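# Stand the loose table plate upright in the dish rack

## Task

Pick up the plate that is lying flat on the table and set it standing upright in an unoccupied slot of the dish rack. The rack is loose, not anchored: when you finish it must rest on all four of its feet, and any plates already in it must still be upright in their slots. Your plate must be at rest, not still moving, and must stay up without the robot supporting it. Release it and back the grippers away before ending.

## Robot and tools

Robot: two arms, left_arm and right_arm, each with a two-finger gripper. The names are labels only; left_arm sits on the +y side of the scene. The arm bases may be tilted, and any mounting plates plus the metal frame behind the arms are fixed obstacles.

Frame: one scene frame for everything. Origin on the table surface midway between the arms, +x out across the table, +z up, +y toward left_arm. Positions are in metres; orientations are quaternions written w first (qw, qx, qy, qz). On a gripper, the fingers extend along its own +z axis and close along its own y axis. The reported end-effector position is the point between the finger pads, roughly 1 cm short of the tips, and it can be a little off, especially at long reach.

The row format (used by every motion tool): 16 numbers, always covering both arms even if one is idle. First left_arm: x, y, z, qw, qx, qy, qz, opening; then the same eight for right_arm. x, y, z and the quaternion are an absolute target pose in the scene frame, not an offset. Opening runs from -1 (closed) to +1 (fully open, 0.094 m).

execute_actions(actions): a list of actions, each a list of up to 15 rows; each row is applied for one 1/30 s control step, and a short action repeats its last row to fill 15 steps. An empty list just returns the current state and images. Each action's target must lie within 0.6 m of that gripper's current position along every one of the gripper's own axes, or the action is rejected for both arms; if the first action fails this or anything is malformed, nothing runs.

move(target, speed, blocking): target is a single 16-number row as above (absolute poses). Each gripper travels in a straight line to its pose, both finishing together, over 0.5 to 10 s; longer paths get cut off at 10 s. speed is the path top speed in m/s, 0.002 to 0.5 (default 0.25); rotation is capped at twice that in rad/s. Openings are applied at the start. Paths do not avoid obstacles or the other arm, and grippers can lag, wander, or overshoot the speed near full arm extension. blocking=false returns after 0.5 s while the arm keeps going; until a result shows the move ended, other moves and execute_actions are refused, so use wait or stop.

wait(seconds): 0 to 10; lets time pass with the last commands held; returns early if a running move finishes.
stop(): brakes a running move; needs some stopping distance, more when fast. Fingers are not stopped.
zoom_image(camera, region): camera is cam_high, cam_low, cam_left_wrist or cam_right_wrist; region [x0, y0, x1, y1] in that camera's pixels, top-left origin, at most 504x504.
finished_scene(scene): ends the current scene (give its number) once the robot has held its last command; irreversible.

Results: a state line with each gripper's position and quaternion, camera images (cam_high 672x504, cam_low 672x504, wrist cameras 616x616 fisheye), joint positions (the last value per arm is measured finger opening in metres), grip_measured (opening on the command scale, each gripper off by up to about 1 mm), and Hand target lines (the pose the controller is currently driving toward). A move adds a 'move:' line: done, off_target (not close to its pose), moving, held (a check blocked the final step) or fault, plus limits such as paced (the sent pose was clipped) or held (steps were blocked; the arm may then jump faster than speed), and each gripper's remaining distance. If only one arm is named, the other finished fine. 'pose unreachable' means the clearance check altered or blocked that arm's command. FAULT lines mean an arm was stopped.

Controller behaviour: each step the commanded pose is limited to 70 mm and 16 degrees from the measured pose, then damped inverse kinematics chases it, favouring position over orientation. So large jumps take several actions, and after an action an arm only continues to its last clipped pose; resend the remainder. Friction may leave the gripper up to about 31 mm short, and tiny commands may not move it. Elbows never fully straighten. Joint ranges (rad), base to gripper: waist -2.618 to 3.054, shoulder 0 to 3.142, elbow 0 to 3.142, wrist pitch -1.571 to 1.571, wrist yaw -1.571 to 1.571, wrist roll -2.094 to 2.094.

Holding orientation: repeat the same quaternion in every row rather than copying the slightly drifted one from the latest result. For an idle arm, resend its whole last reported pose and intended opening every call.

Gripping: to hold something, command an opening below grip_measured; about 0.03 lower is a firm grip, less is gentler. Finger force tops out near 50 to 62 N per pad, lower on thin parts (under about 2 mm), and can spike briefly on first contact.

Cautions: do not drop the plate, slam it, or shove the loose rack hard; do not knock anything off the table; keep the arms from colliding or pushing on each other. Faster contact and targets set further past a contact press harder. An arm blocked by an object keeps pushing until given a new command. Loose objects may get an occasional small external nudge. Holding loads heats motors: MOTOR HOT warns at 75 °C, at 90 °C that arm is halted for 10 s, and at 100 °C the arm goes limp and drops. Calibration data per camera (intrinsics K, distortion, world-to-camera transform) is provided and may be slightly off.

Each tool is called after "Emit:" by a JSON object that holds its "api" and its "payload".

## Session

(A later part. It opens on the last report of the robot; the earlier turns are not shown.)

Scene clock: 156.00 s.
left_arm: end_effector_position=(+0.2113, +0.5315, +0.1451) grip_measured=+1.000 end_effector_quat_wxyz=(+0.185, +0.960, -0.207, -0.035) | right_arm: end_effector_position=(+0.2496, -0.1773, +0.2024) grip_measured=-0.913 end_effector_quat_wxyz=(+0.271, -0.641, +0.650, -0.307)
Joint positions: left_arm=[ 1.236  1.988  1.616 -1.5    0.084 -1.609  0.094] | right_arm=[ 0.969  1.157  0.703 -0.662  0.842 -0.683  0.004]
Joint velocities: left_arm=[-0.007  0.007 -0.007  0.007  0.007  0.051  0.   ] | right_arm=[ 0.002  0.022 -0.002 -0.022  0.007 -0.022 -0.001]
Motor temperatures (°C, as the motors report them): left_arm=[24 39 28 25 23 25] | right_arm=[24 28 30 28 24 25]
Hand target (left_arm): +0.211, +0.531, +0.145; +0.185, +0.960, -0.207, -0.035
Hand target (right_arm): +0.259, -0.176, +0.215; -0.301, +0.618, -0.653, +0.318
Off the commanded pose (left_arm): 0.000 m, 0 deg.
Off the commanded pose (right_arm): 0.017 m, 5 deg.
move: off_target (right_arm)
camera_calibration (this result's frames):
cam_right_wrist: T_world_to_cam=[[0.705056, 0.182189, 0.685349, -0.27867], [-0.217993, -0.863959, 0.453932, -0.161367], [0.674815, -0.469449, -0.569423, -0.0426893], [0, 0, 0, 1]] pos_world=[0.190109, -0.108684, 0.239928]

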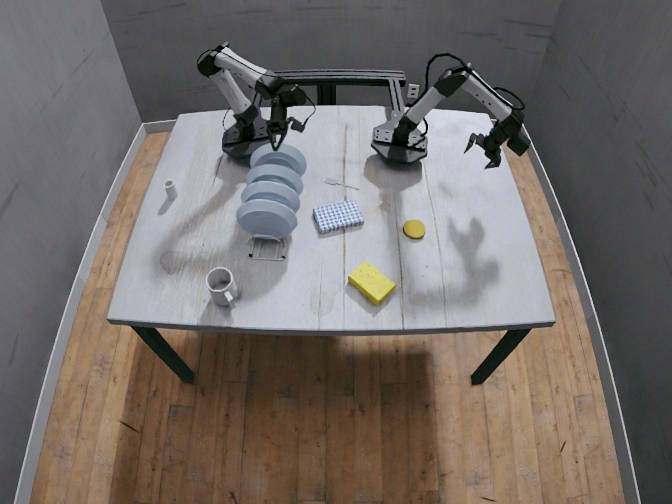

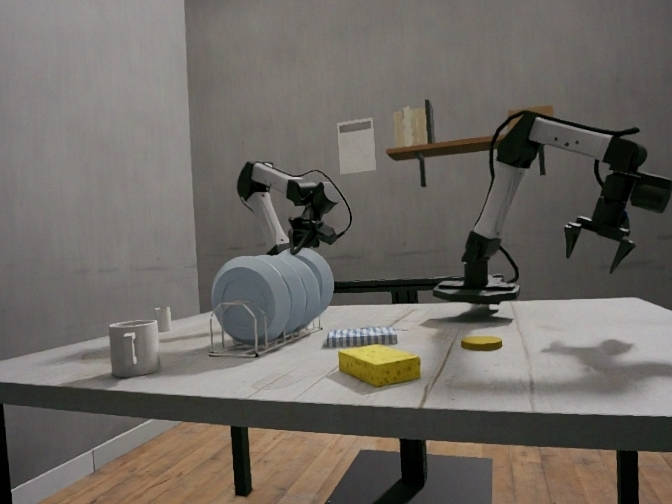

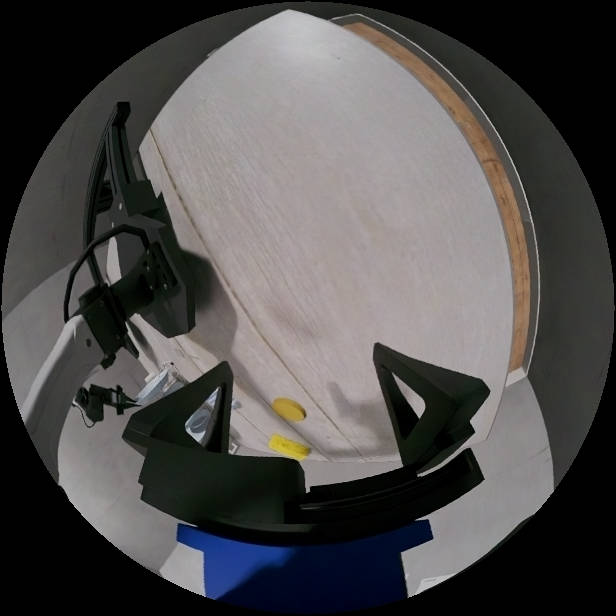

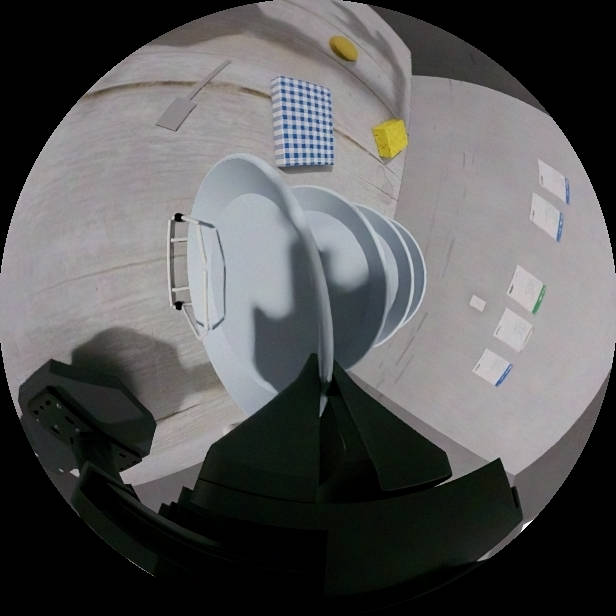

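Lower the last centimetre.

Emit:
{"api": "move", "payload": {"target": [0.2113,0.5315,0.1451,0.185,0.960,-0.207,-0.035,1,0.260,-0.176,0.201,0.3018,-0.6186,0.6520,-0.3180,-1], "speed": 0.03}}

Emit:
{"api": "zoom_image", "payload": {"camera": "cam_low", "region": [200, 200, 380, 365]}}

Scene clock: 158.53 s.
left_arm: end_effector_position=(+0.2113, +0.5315, +0.1451) grip_measured=+1.000 end_effector_quat_wxyz=(+0.185, +0.960, -0.207, -0.035) | right_arm: end_effector_position=(+0.2496, -0.1778, +0.1904) grip_measured=-0.913 end_effector_quat_wxyz=(+0.276, -0.639, +0.651, -0.304)
Joint positions: left_arm=[ 1.236  1.988  1.616 -1.5    0.084 -1.609  0.094] | right_arm=[ 0.96   1.157  0.65  -0.589  0.836 -0.695  0.004]
Joint velocities: left_arm=[ 0.027 -0.017 -0.002  0.037 -0.066 -0.007  0.   ] | right_arm=[ 0.007 -0.002 -0.007  0.037 -0.081  0.007  0.   ]
Motor temperatures (°C, as the motors report them): left_arm=[24 39 28 25 23 25] | right_arm=[24 28 30 29 24 25]
Hand target (left_arm): +0.211, +0.531, +0.145; +0.185, +0.960, -0.207, -0.035
Hand target (right_arm): +0.259, -0.177, +0.201; -0.300, +0.618, -0.653, +0.318
Off the commanded pose (left_arm): 0.000 m, 0 deg.
Off the commanded pose (right_arm): 0.015 m, 4 deg.
move: off_target (right_arm)
camera_calibration (this result's frames):
cam_right_wrist: T_world_to_cam=[[0.702503, 0.175166, 0.689787, -0.271832], [-0.219089, -0.868938, 0.443788, -0.155055], [0.677118, -0.462887, -0.572055, -0.0486315], [0, 0, 0, 1]] pos_world=[0.189922, -0.109628, 0.228498]

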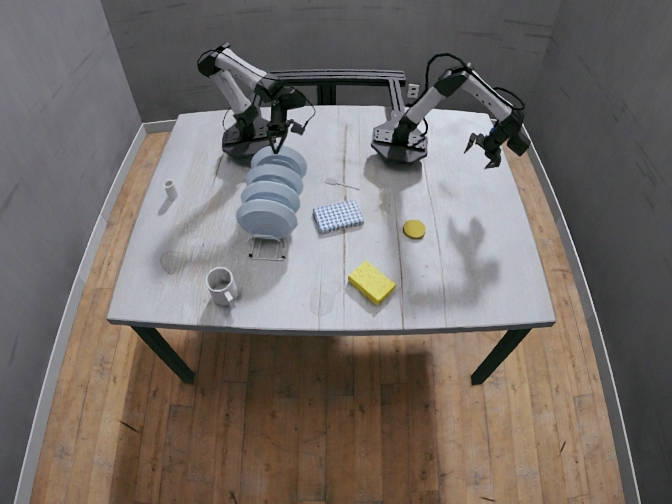

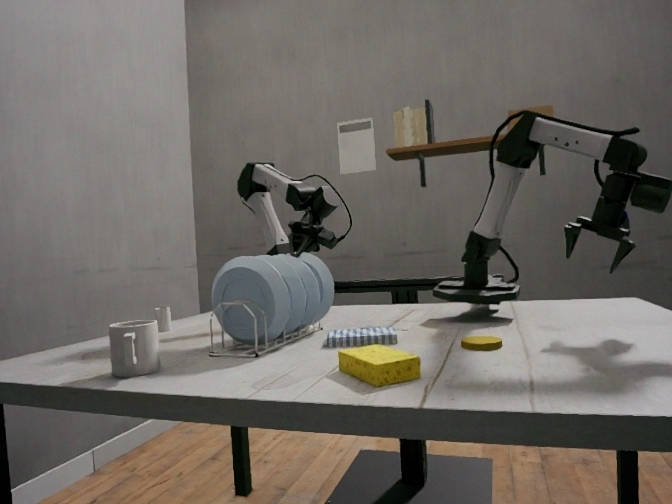

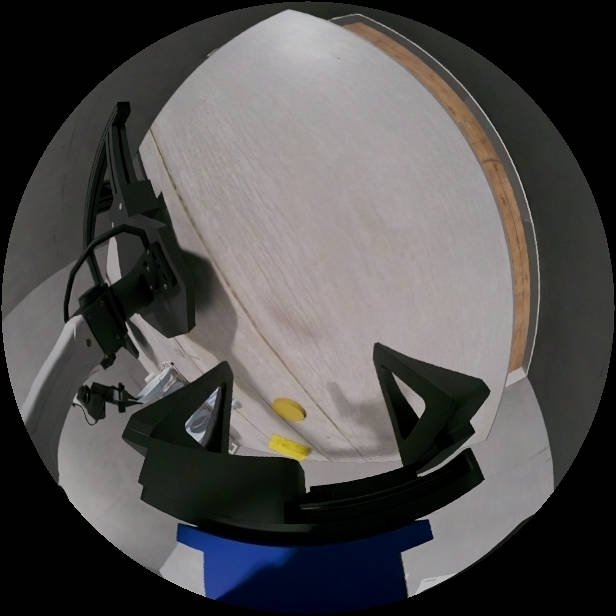

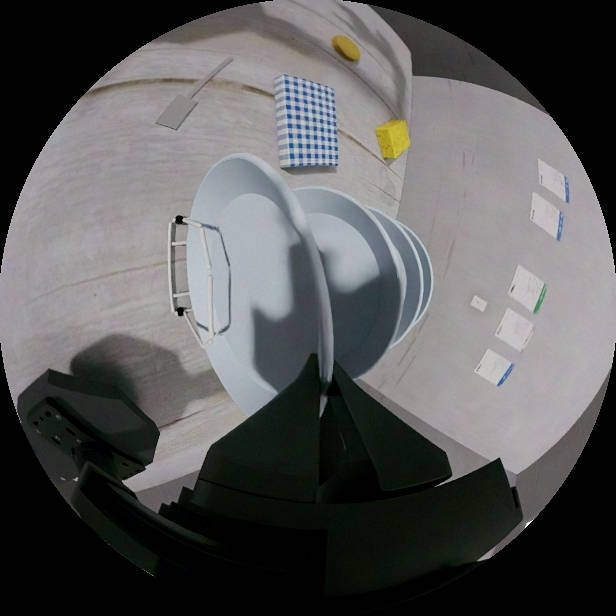

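Region (200, 200, 380, 365) of cam_low's 672x504 image, scaled by 2.800, with more detail than that image has; it fills the top 462 rows of this view, and the rest is white.

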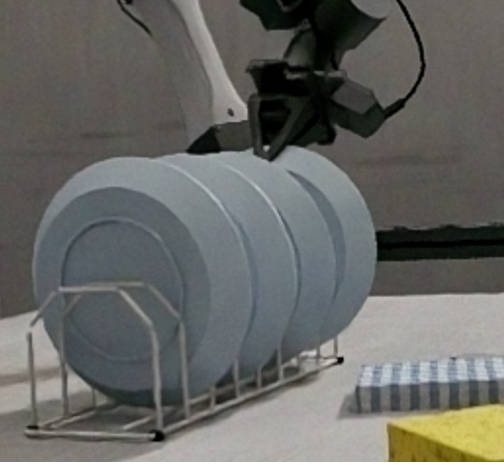

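Emit:
{"api": "move", "payload": {"target": [0.2113,0.5315,0.1451,0.185,0.960,-0.207,-0.035,1,0.260,-0.183,0.191,0.3018,-0.6186,0.6520,-0.3180,-1], "speed": 0.03}}

Scene clock: 161.03 s.
left_arm: end_effector_position=(+0.2113, +0.5315, +0.1451) grip_measured=+1.000 end_effector_quat_wxyz=(+0.185, +0.960, -0.207, -0.035) | right_arm: end_effector_position=(+0.2510, -0.1814, +0.1857) grip_measured=-0.913 end_effector_quat_wxyz=(+0.282, -0.635, +0.652, -0.304)
Joint positions: left_arm=[ 1.236  1.988  1.616 -1.5    0.084 -1.609  0.094] | right_arm=[ 0.944  1.137  0.613 -0.54   0.831 -0.718  0.004]
Joint velocities: left_arm=[-0.012 -0.012  0.002 -0.022  0.022  0.051  0.   ] | right_arm=[-0.002 -0.022  0.002  0.022  0.007 -0.022  0.   ]
Motor temperatures (°C, as the motors report them): left_arm=[24 39 28 25 23 25] | right_arm=[24 27 30 29 24 25]
Hand target (left_arm): +0.211, +0.531, +0.145; +0.185, +0.960, -0.207, -0.035
Hand target (right_arm): +0.259, -0.184, +0.191; -0.300, +0.618, -0.653, +0.318
Off the commanded pose (left_arm): 0.000 m, 0 deg.
Off the commanded pose (right_arm): 0.011 m, 3 deg.
move: off_target (right_arm)
camera_calibration (this result's frames):
cam_right_wrist: T_world_to_cam=[[0.696675, 0.166742, 0.69774, -0.27049], [-0.224115, -0.873345, 0.432481, -0.153251], [0.681481, -0.457673, -0.571068, -0.0542823], [0, 0, 0, 1]] pos_world=[0.19109, -0.113582, 0.224011]

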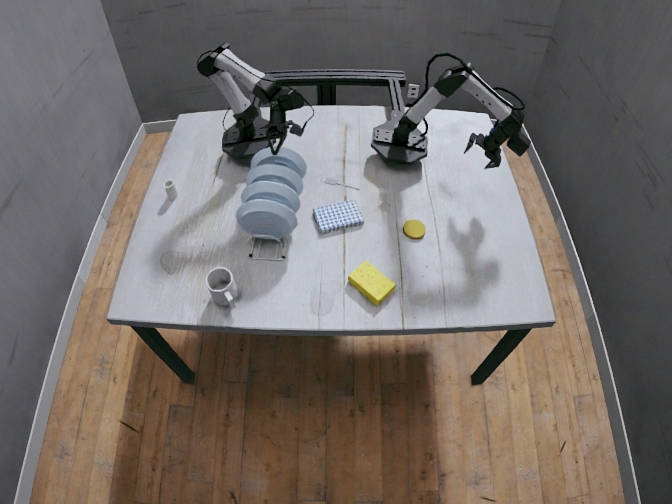

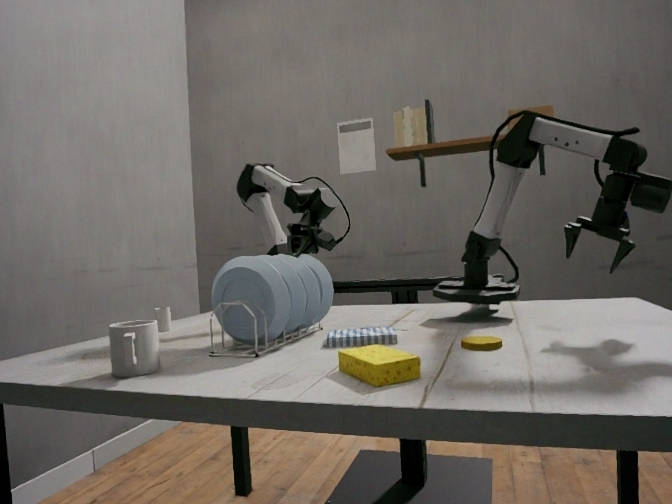

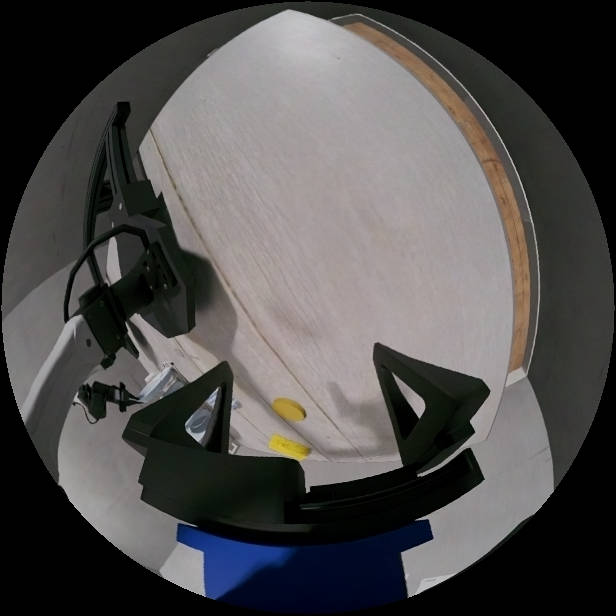

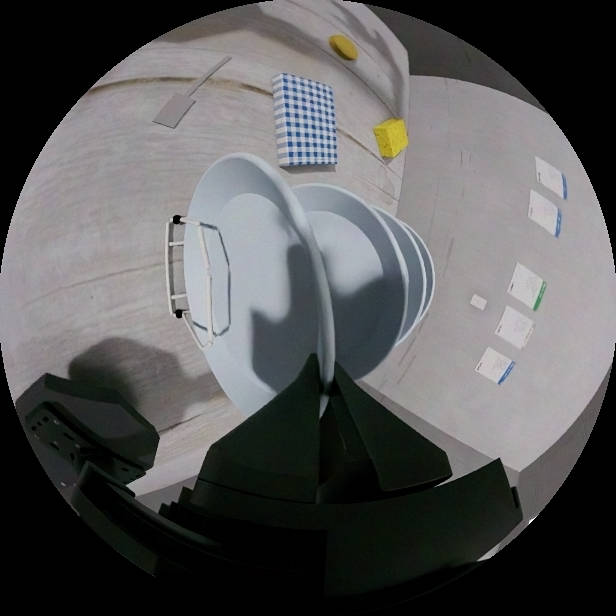

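Seated. Release, then withdraw along the finger axis.

Emit:
{"api": "execute_actions", "payload": {"actions": [[[0.2113,0.5315,0.1451,0.185,0.960,-0.207,-0.035,1,0.255,-0.183,0.190,0.3018,-0.6186,0.6520,-0.3180,-0.8],[0.2113,0.5315,0.1451,0.185,0.960,-0.207,-0.035,1,0.255,-0.183,0.190,0.3018,-0.6186,0.6520,-0.3180,-0.8],[0.2113,0.5315,0.1451,0.185,0.960,-0.207,-0.035,1,0.255,-0.183,0.190,0.3018,-0.6186,0.6520,-0.3180,-0.8],[0.2113,0.5315,0.1451,0.185,0.960,-0.207,-0.035,1,0.255,-0.183,0.190,0.3018,-0.6186,0.6520,-0.3180,-0.7],[0.2113,0.5315,0.1451,0.185,0.960,-0.207,-0.035,1,0.255,-0.183,0.190,0.3018,-0.6186,0.6520,-0.3180,-0.7],[0.2113,0.5315,0.1451,0.185,0.960,-0.207,-0.035,1,0.255,-0.183,0.190,0.3018,-0.6186,0.6520,-0.3180,-0.7],[0.2113,0.5315,0.1451,0.185,0.960,-0.207,-0.035,1,0.255,-0.183,0.190,0.3018,-0.6186,0.6520,-0.3180,-0.6],[0.2113,0.5315,0.1451,0.185,0.960,-0.207,-0.035,1,0.255,-0.183,0.190,0.3018,-0.6186,0.6520,-0.3180,-0.6],[0.2113,0.5315,0.1451,0.185,0.960,-0.207,-0.035,1,0.255,-0.183,0.190,0.3018,-0.6186,0.6520,-0.3180,-0.5],[0.2113,0.5315,0.1451,0.185,0.960,-0.207,-0.035,1,0.255,-0.183,0.190,0.3018,-0.6186,0.6520,-0.3180,-0.5],[0.2113,0.5315,0.1451,0.185,0.960,-0.207,-0.035,1,0.255,-0.183,0.190,0.3018,-0.6186,0.6520,-0.3180,-0.4],[0.2113,0.5315,0.1451,0.185,0.960,-0.207,-0.035,1,0.255,-0.183,0.190,0.3018,-0.6186,0.6520,-0.3180,-0.3]]]}}

Emit:
{"api": "wait", "payload": {"seconds": 0.5}}

Scene clock: 166.90 s.
left_arm: end_effector_position=(+0.2113, +0.5315, +0.1451) grip_measured=+1.000 end_effector_quat_wxyz=(+0.185, +0.960, -0.207, -0.035) | right_arm: end_effector_position=(+0.2564, -0.1804, +0.1910) grip_measured=-0.303 end_effector_quat_wxyz=(+0.298, -0.620, +0.654, -0.314)
Joint positions: left_arm=[ 1.236  1.988  1.616 -1.5    0.084 -1.609  0.094] | right_arm=[ 0.944  1.137  0.605 -0.495  0.865 -0.718  0.033]
Joint velocities: left_arm=[ 0.017 -0.002 -0.007  0.037 -0.022  0.037  0.   ] | right_arm=[-0.012 -0.002 -0.012  0.022  0.051  0.007  0.002]
Motor temperatures (°C, as the motors report them): left_arm=[24 39 28 25 23 25] | right_arm=[24 27 30 29 24 25]
Hand target (left_arm): +0.211, +0.531, +0.145; +0.185, +0.960, -0.207, -0.035
Hand target (right_arm): +0.255, -0.183, +0.190; -0.302, +0.619, -0.652, +0.318
Off the commanded pose (left_arm): 0.000 m, 0 deg.
Off the commanded pose (right_arm): 0.003 m, 1 deg.
camera_calibration (this result's frames):
cam_right_wrist: T_world_to_cam=[[0.668917, 0.140156, 0.730004, -0.281958], [-0.25985, -0.876015, 0.406295, -0.139682], [0.696439, -0.461469, -0.549562, -0.0631416], [0, 0, 0, 1]] pos_world=[0.196284, -0.111983, 0.227882]

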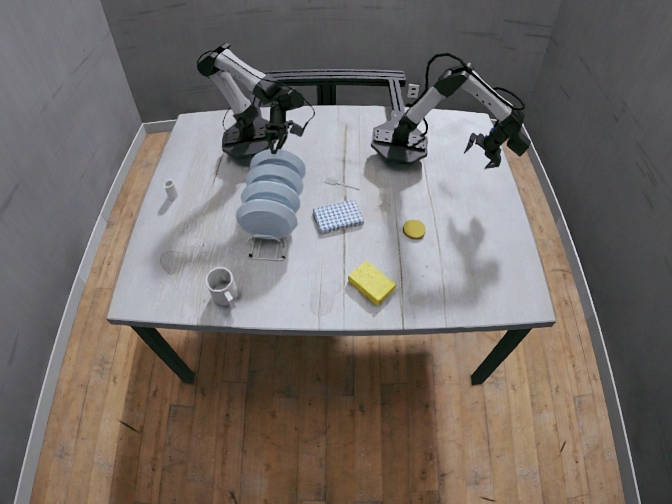

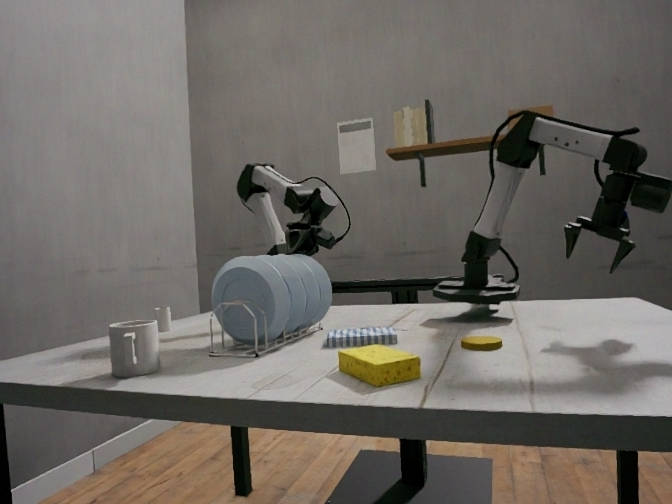

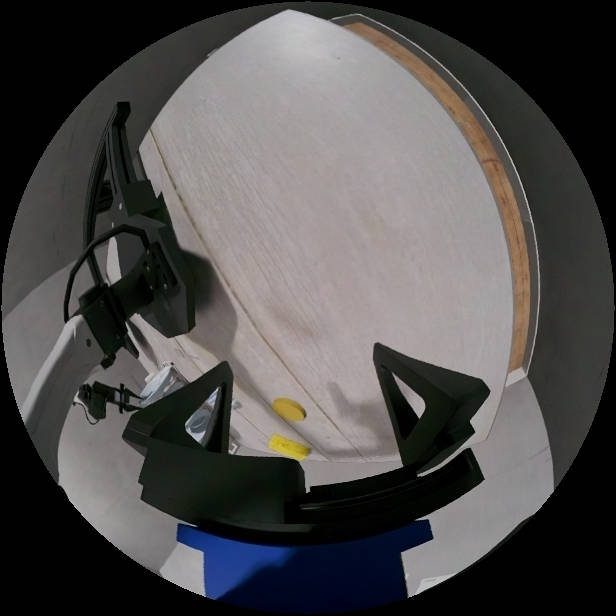

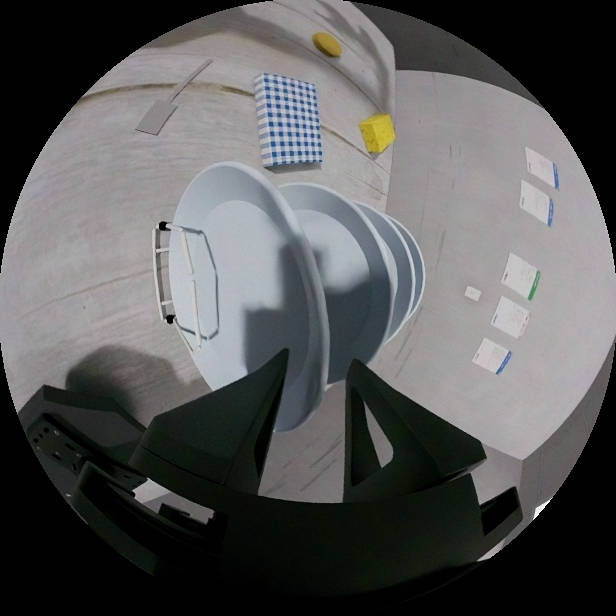

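Scene clock: 167.40 s.
left_arm: end_effector_position=(+0.2113, +0.5315, +0.1451) grip_measured=+1.000 end_effector_quat_wxyz=(+0.185, +0.960, -0.207, -0.035) | right_arm: end_effector_position=(+0.2567, -0.1802, +0.1913) grip_measured=-0.303 end_effector_quat_wxyz=(+0.299, -0.619, +0.655, -0.315)
Joint positions: left_arm=[ 1.236  1.988  1.616 -1.5    0.084 -1.609  0.094] | right_arm=[ 0.944  1.137  0.605 -0.492  0.866 -0.718  0.033]
Joint velocities: left_arm=[-0.017 -0.012  0.002 -0.007 -0.095  0.022  0.   ] | right_arm=[-0.012 -0.007 -0.002 -0.037 -0.095  0.066 -0.002]
Motor temperatures (°C, as the motors report them): left_arm=[24 39 28 25 23 25] | right_arm=[24 27 30 29 24 25]
Hand target (left_arm): +0.211, +0.531, +0.145; +0.185, +0.960, -0.207, -0.035
Hand target (right_arm): +0.255, -0.183, +0.190; -0.302, +0.619, -0.652, +0.318
Off the commanded pose (left_arm): 0.000 m, 0 deg.
Off the commanded pose (right_arm): 0.004 m, 1 deg.
wait: 0.50 s; at rest by 0.17 s
camera_calibration (this result's frames):
cam_right_wrist: T_world_to_cam=[[0.667626, 0.138531, 0.731495, -0.282658], [-0.261334, -0.876408, 0.404491, -0.138938], [0.697122, -0.461214, -0.54891, -0.0633238], [0, 0, 0, 1]] pos_world=[0.196545, -0.111815, 0.228203]

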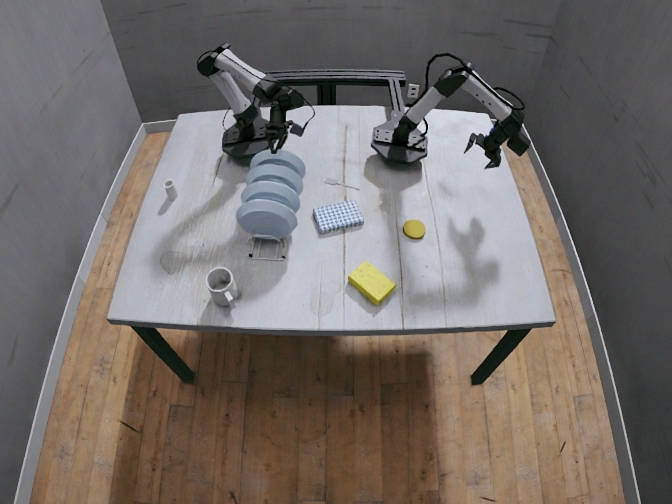

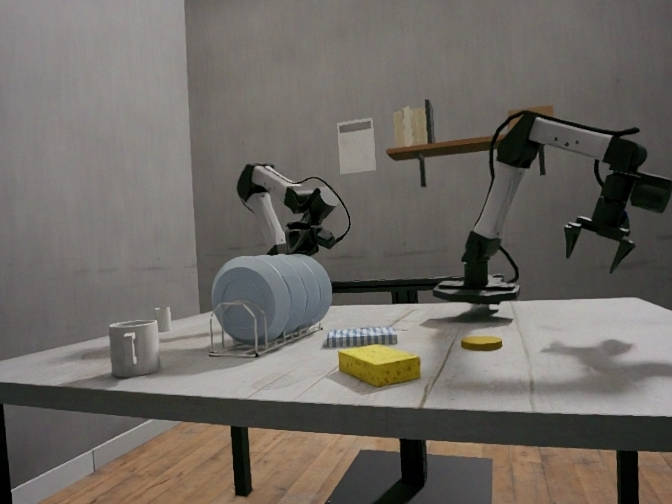

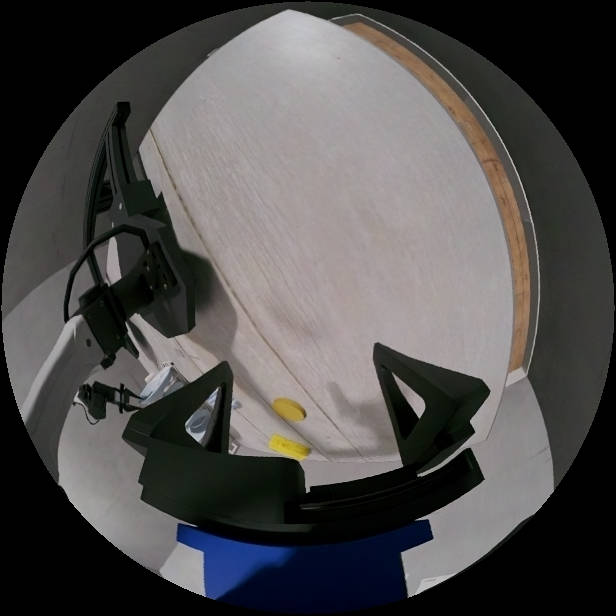

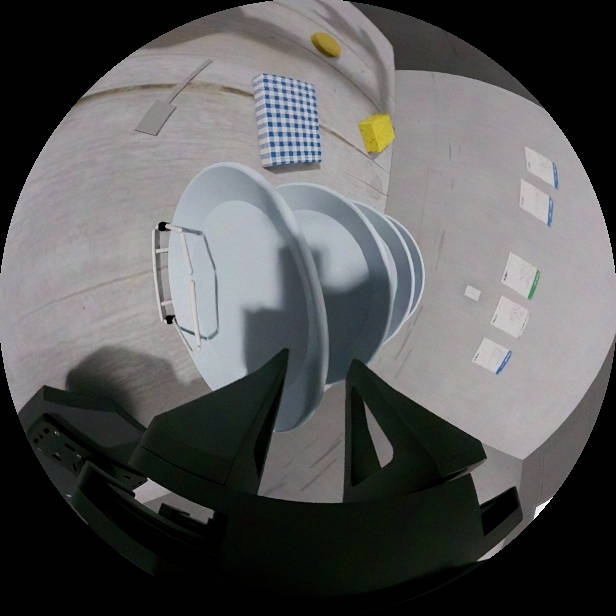

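Emit:
{"api": "move", "payload": {"target": [0.2113,0.5315,0.1451,0.185,0.960,-0.207,-0.035,1,0.18,-0.18,0.27,0.3018,-0.6186,0.6520,-0.3180,-0.3], "speed": 0.2}}

Scene clock: 170.30 s.
left_arm: end_effector_position=(+0.2113, +0.5315, +0.1451) grip_measured=+1.000 end_effector_quat_wxyz=(+0.185, +0.960, -0.207, -0.035) | right_arm: end_effector_position=(+0.1801, -0.1837, +0.2658) grip_measured=-0.303 end_effector_quat_wxyz=(+0.296, -0.618, +0.653, -0.321)
Joint positions: left_arm=[ 1.236  1.988  1.616 -1.5    0.084 -1.609  0.094] | right_arm=[ 1.398  1.189  0.947 -1.408  0.988  0.036  0.033]
Joint velocities: left_arm=[-0.002 -0.002 -0.017  0.066 -0.037 -0.037  0.   ] | right_arm=[-0.022  0.002 -0.007 -0.037  0.051  0.051 -0.001]
Motor temperatures (°C, as the motors report them): left_arm=[24 39 28 25 23 25] | right_arm=[24 27 30 29 24 25]
Hand target (left_arm): +0.211, +0.531, +0.145; +0.185, +0.960, -0.207, -0.035
Hand target (right_arm): +0.180, -0.180, +0.270; -0.300, +0.617, -0.653, +0.321
Off the commanded pose (left_arm): 0.000 m, 0 deg.
Off the commanded pose (right_arm): 0.006 m, 1 deg.
move: done
camera_calibration (this result's frames):
cam_right_wrist: T_world_to_cam=[[0.664766, 0.144657, 0.732912, -0.284224], [-0.26813, -0.869502, 0.414816, -0.19244], [0.697275, -0.472271, -0.539228, 0.0246678], [0, 0, 0, 1]] pos_world=[0.120143, -0.114562, 0.30144]

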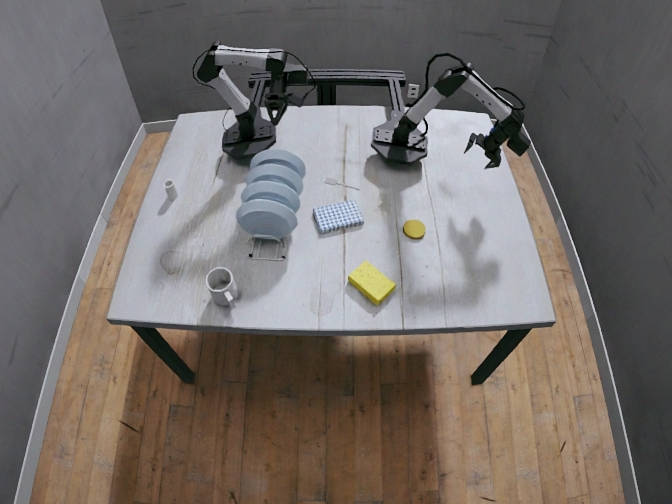

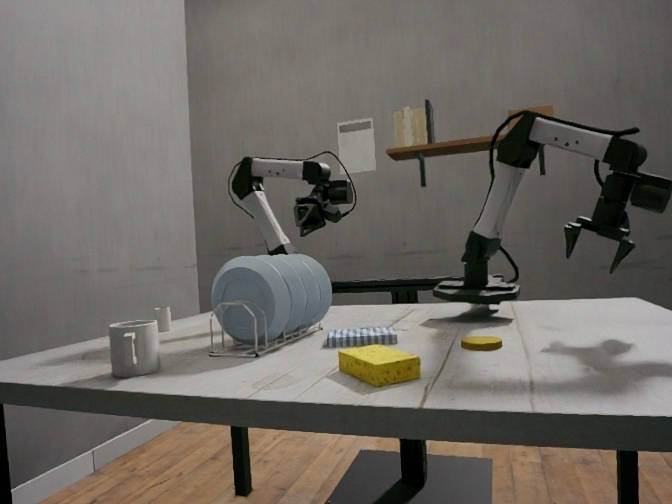

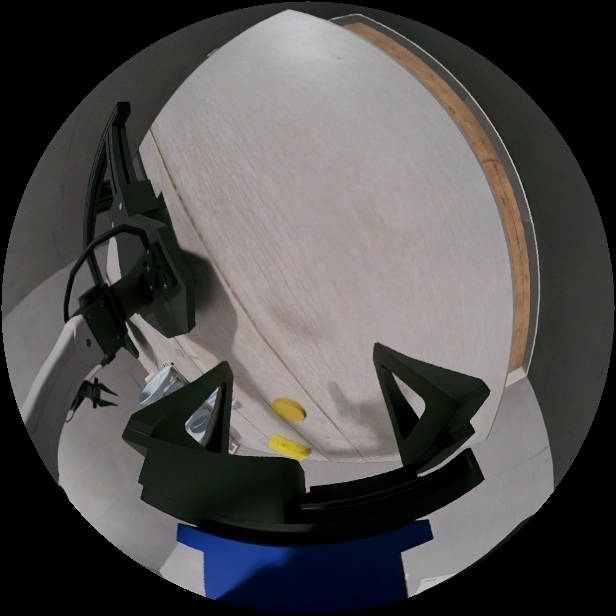

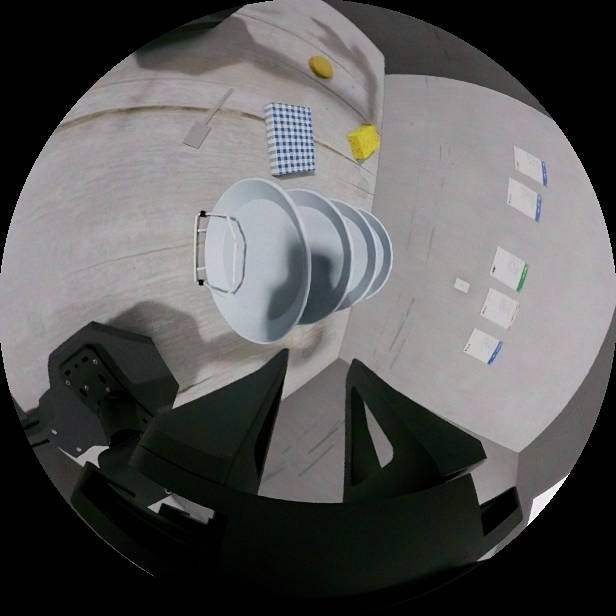

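Emit:
{"api": "wait", "payload": {"seconds": 1.5}}

Emit:
{"api": "finished_scene", "payload": {"scene": 1}}

Scene clock: 172.97 s.
left_arm: end_effector_position=(+0.2113, +0.5315, +0.1451) grip_measured=+1.000 end_effector_quat_wxyz=(+0.185, +0.960, -0.207, -0.035) | right_arm: end_effector_position=(+0.1801, -0.1843, +0.2658) grip_measured=-0.303 end_effector_quat_wxyz=(+0.296, -0.617, +0.654, -0.322)
Joint positions: left_arm=[ 1.236  1.988  1.616 -1.5    0.084 -1.609  0.094] | right_arm=[ 1.398  1.189  0.947 -1.412  0.988  0.04   0.033]
Joint velocities: left_arm=[-0.002 -0.002 -0.022  0.007  0.022  0.037  0.   ] | right_arm=[-0.002 -0.002 -0.007  0.037  0.037 -0.022  0.   ]
Motor temperatures (°C, as the motors report them): left_arm=[24 39 28 25 23 25] | right_arm=[24 27 30 29 24 25]
Hand target (left_arm): +0.211, +0.531, +0.145; +0.185, +0.960, -0.207, -0.035
Hand target (right_arm): +0.180, -0.180, +0.270; -0.300, +0.617, -0.653, +0.321
Off the commanded pose (left_arm): 0.000 m, 0 deg.
Off the commanded pose (right_arm): 0.006 m, 1 deg.
wait: 1.50 s; at rest from the start
camera_calibration (this result's frames):
cam_right_wrist: T_world_to_cam=[[0.665033, 0.14322, 0.732952, -0.284467], [-0.270169, -0.868829, 0.414904, -0.19249], [0.696233, -0.473945, -0.539106, 0.0242695], [0, 0, 0, 1]] pos_world=[0.120278, -0.114997, 0.301449]

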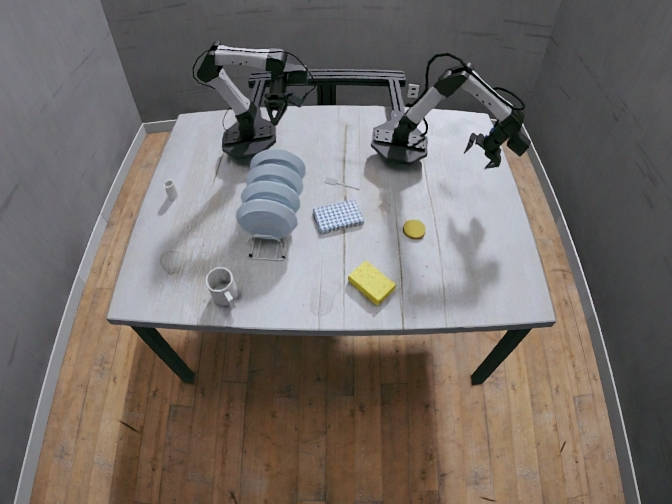

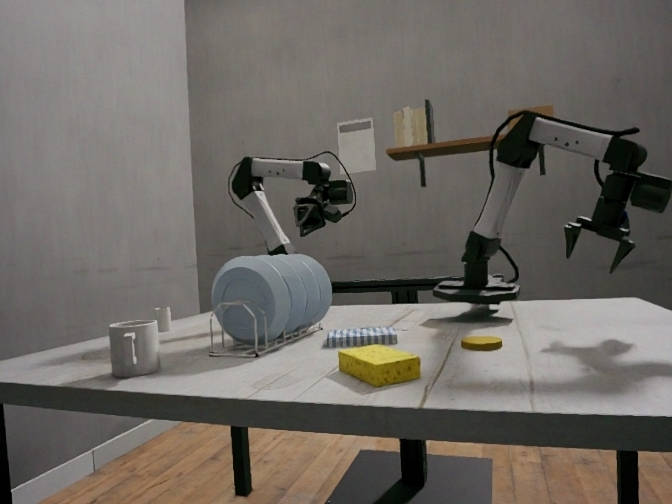

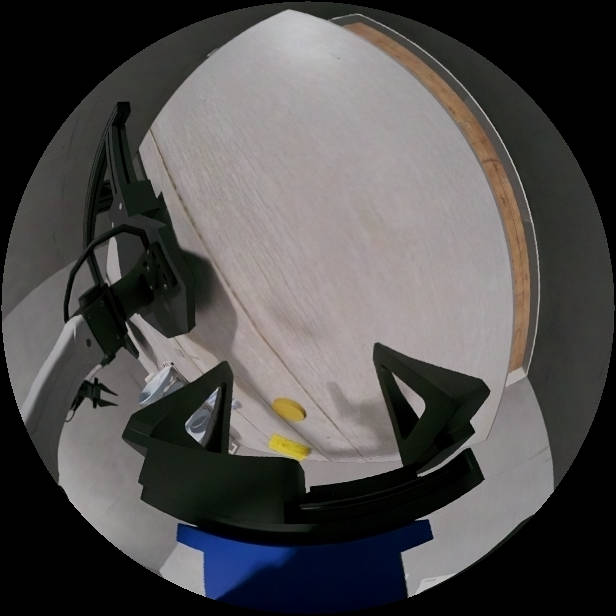

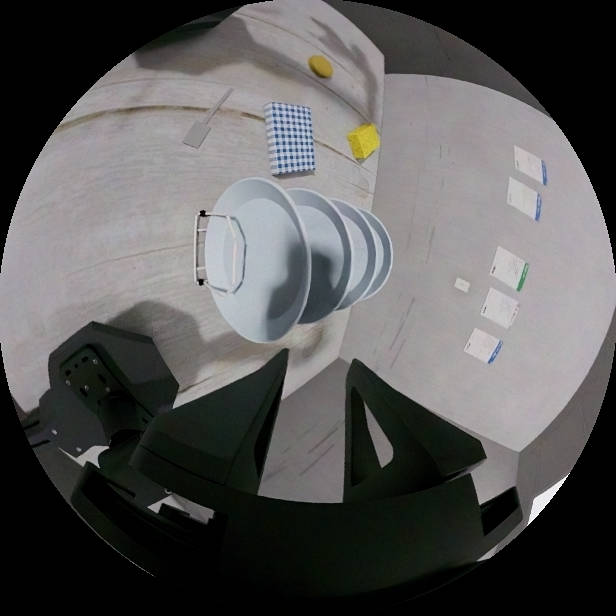

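The scene is finished: the task was done.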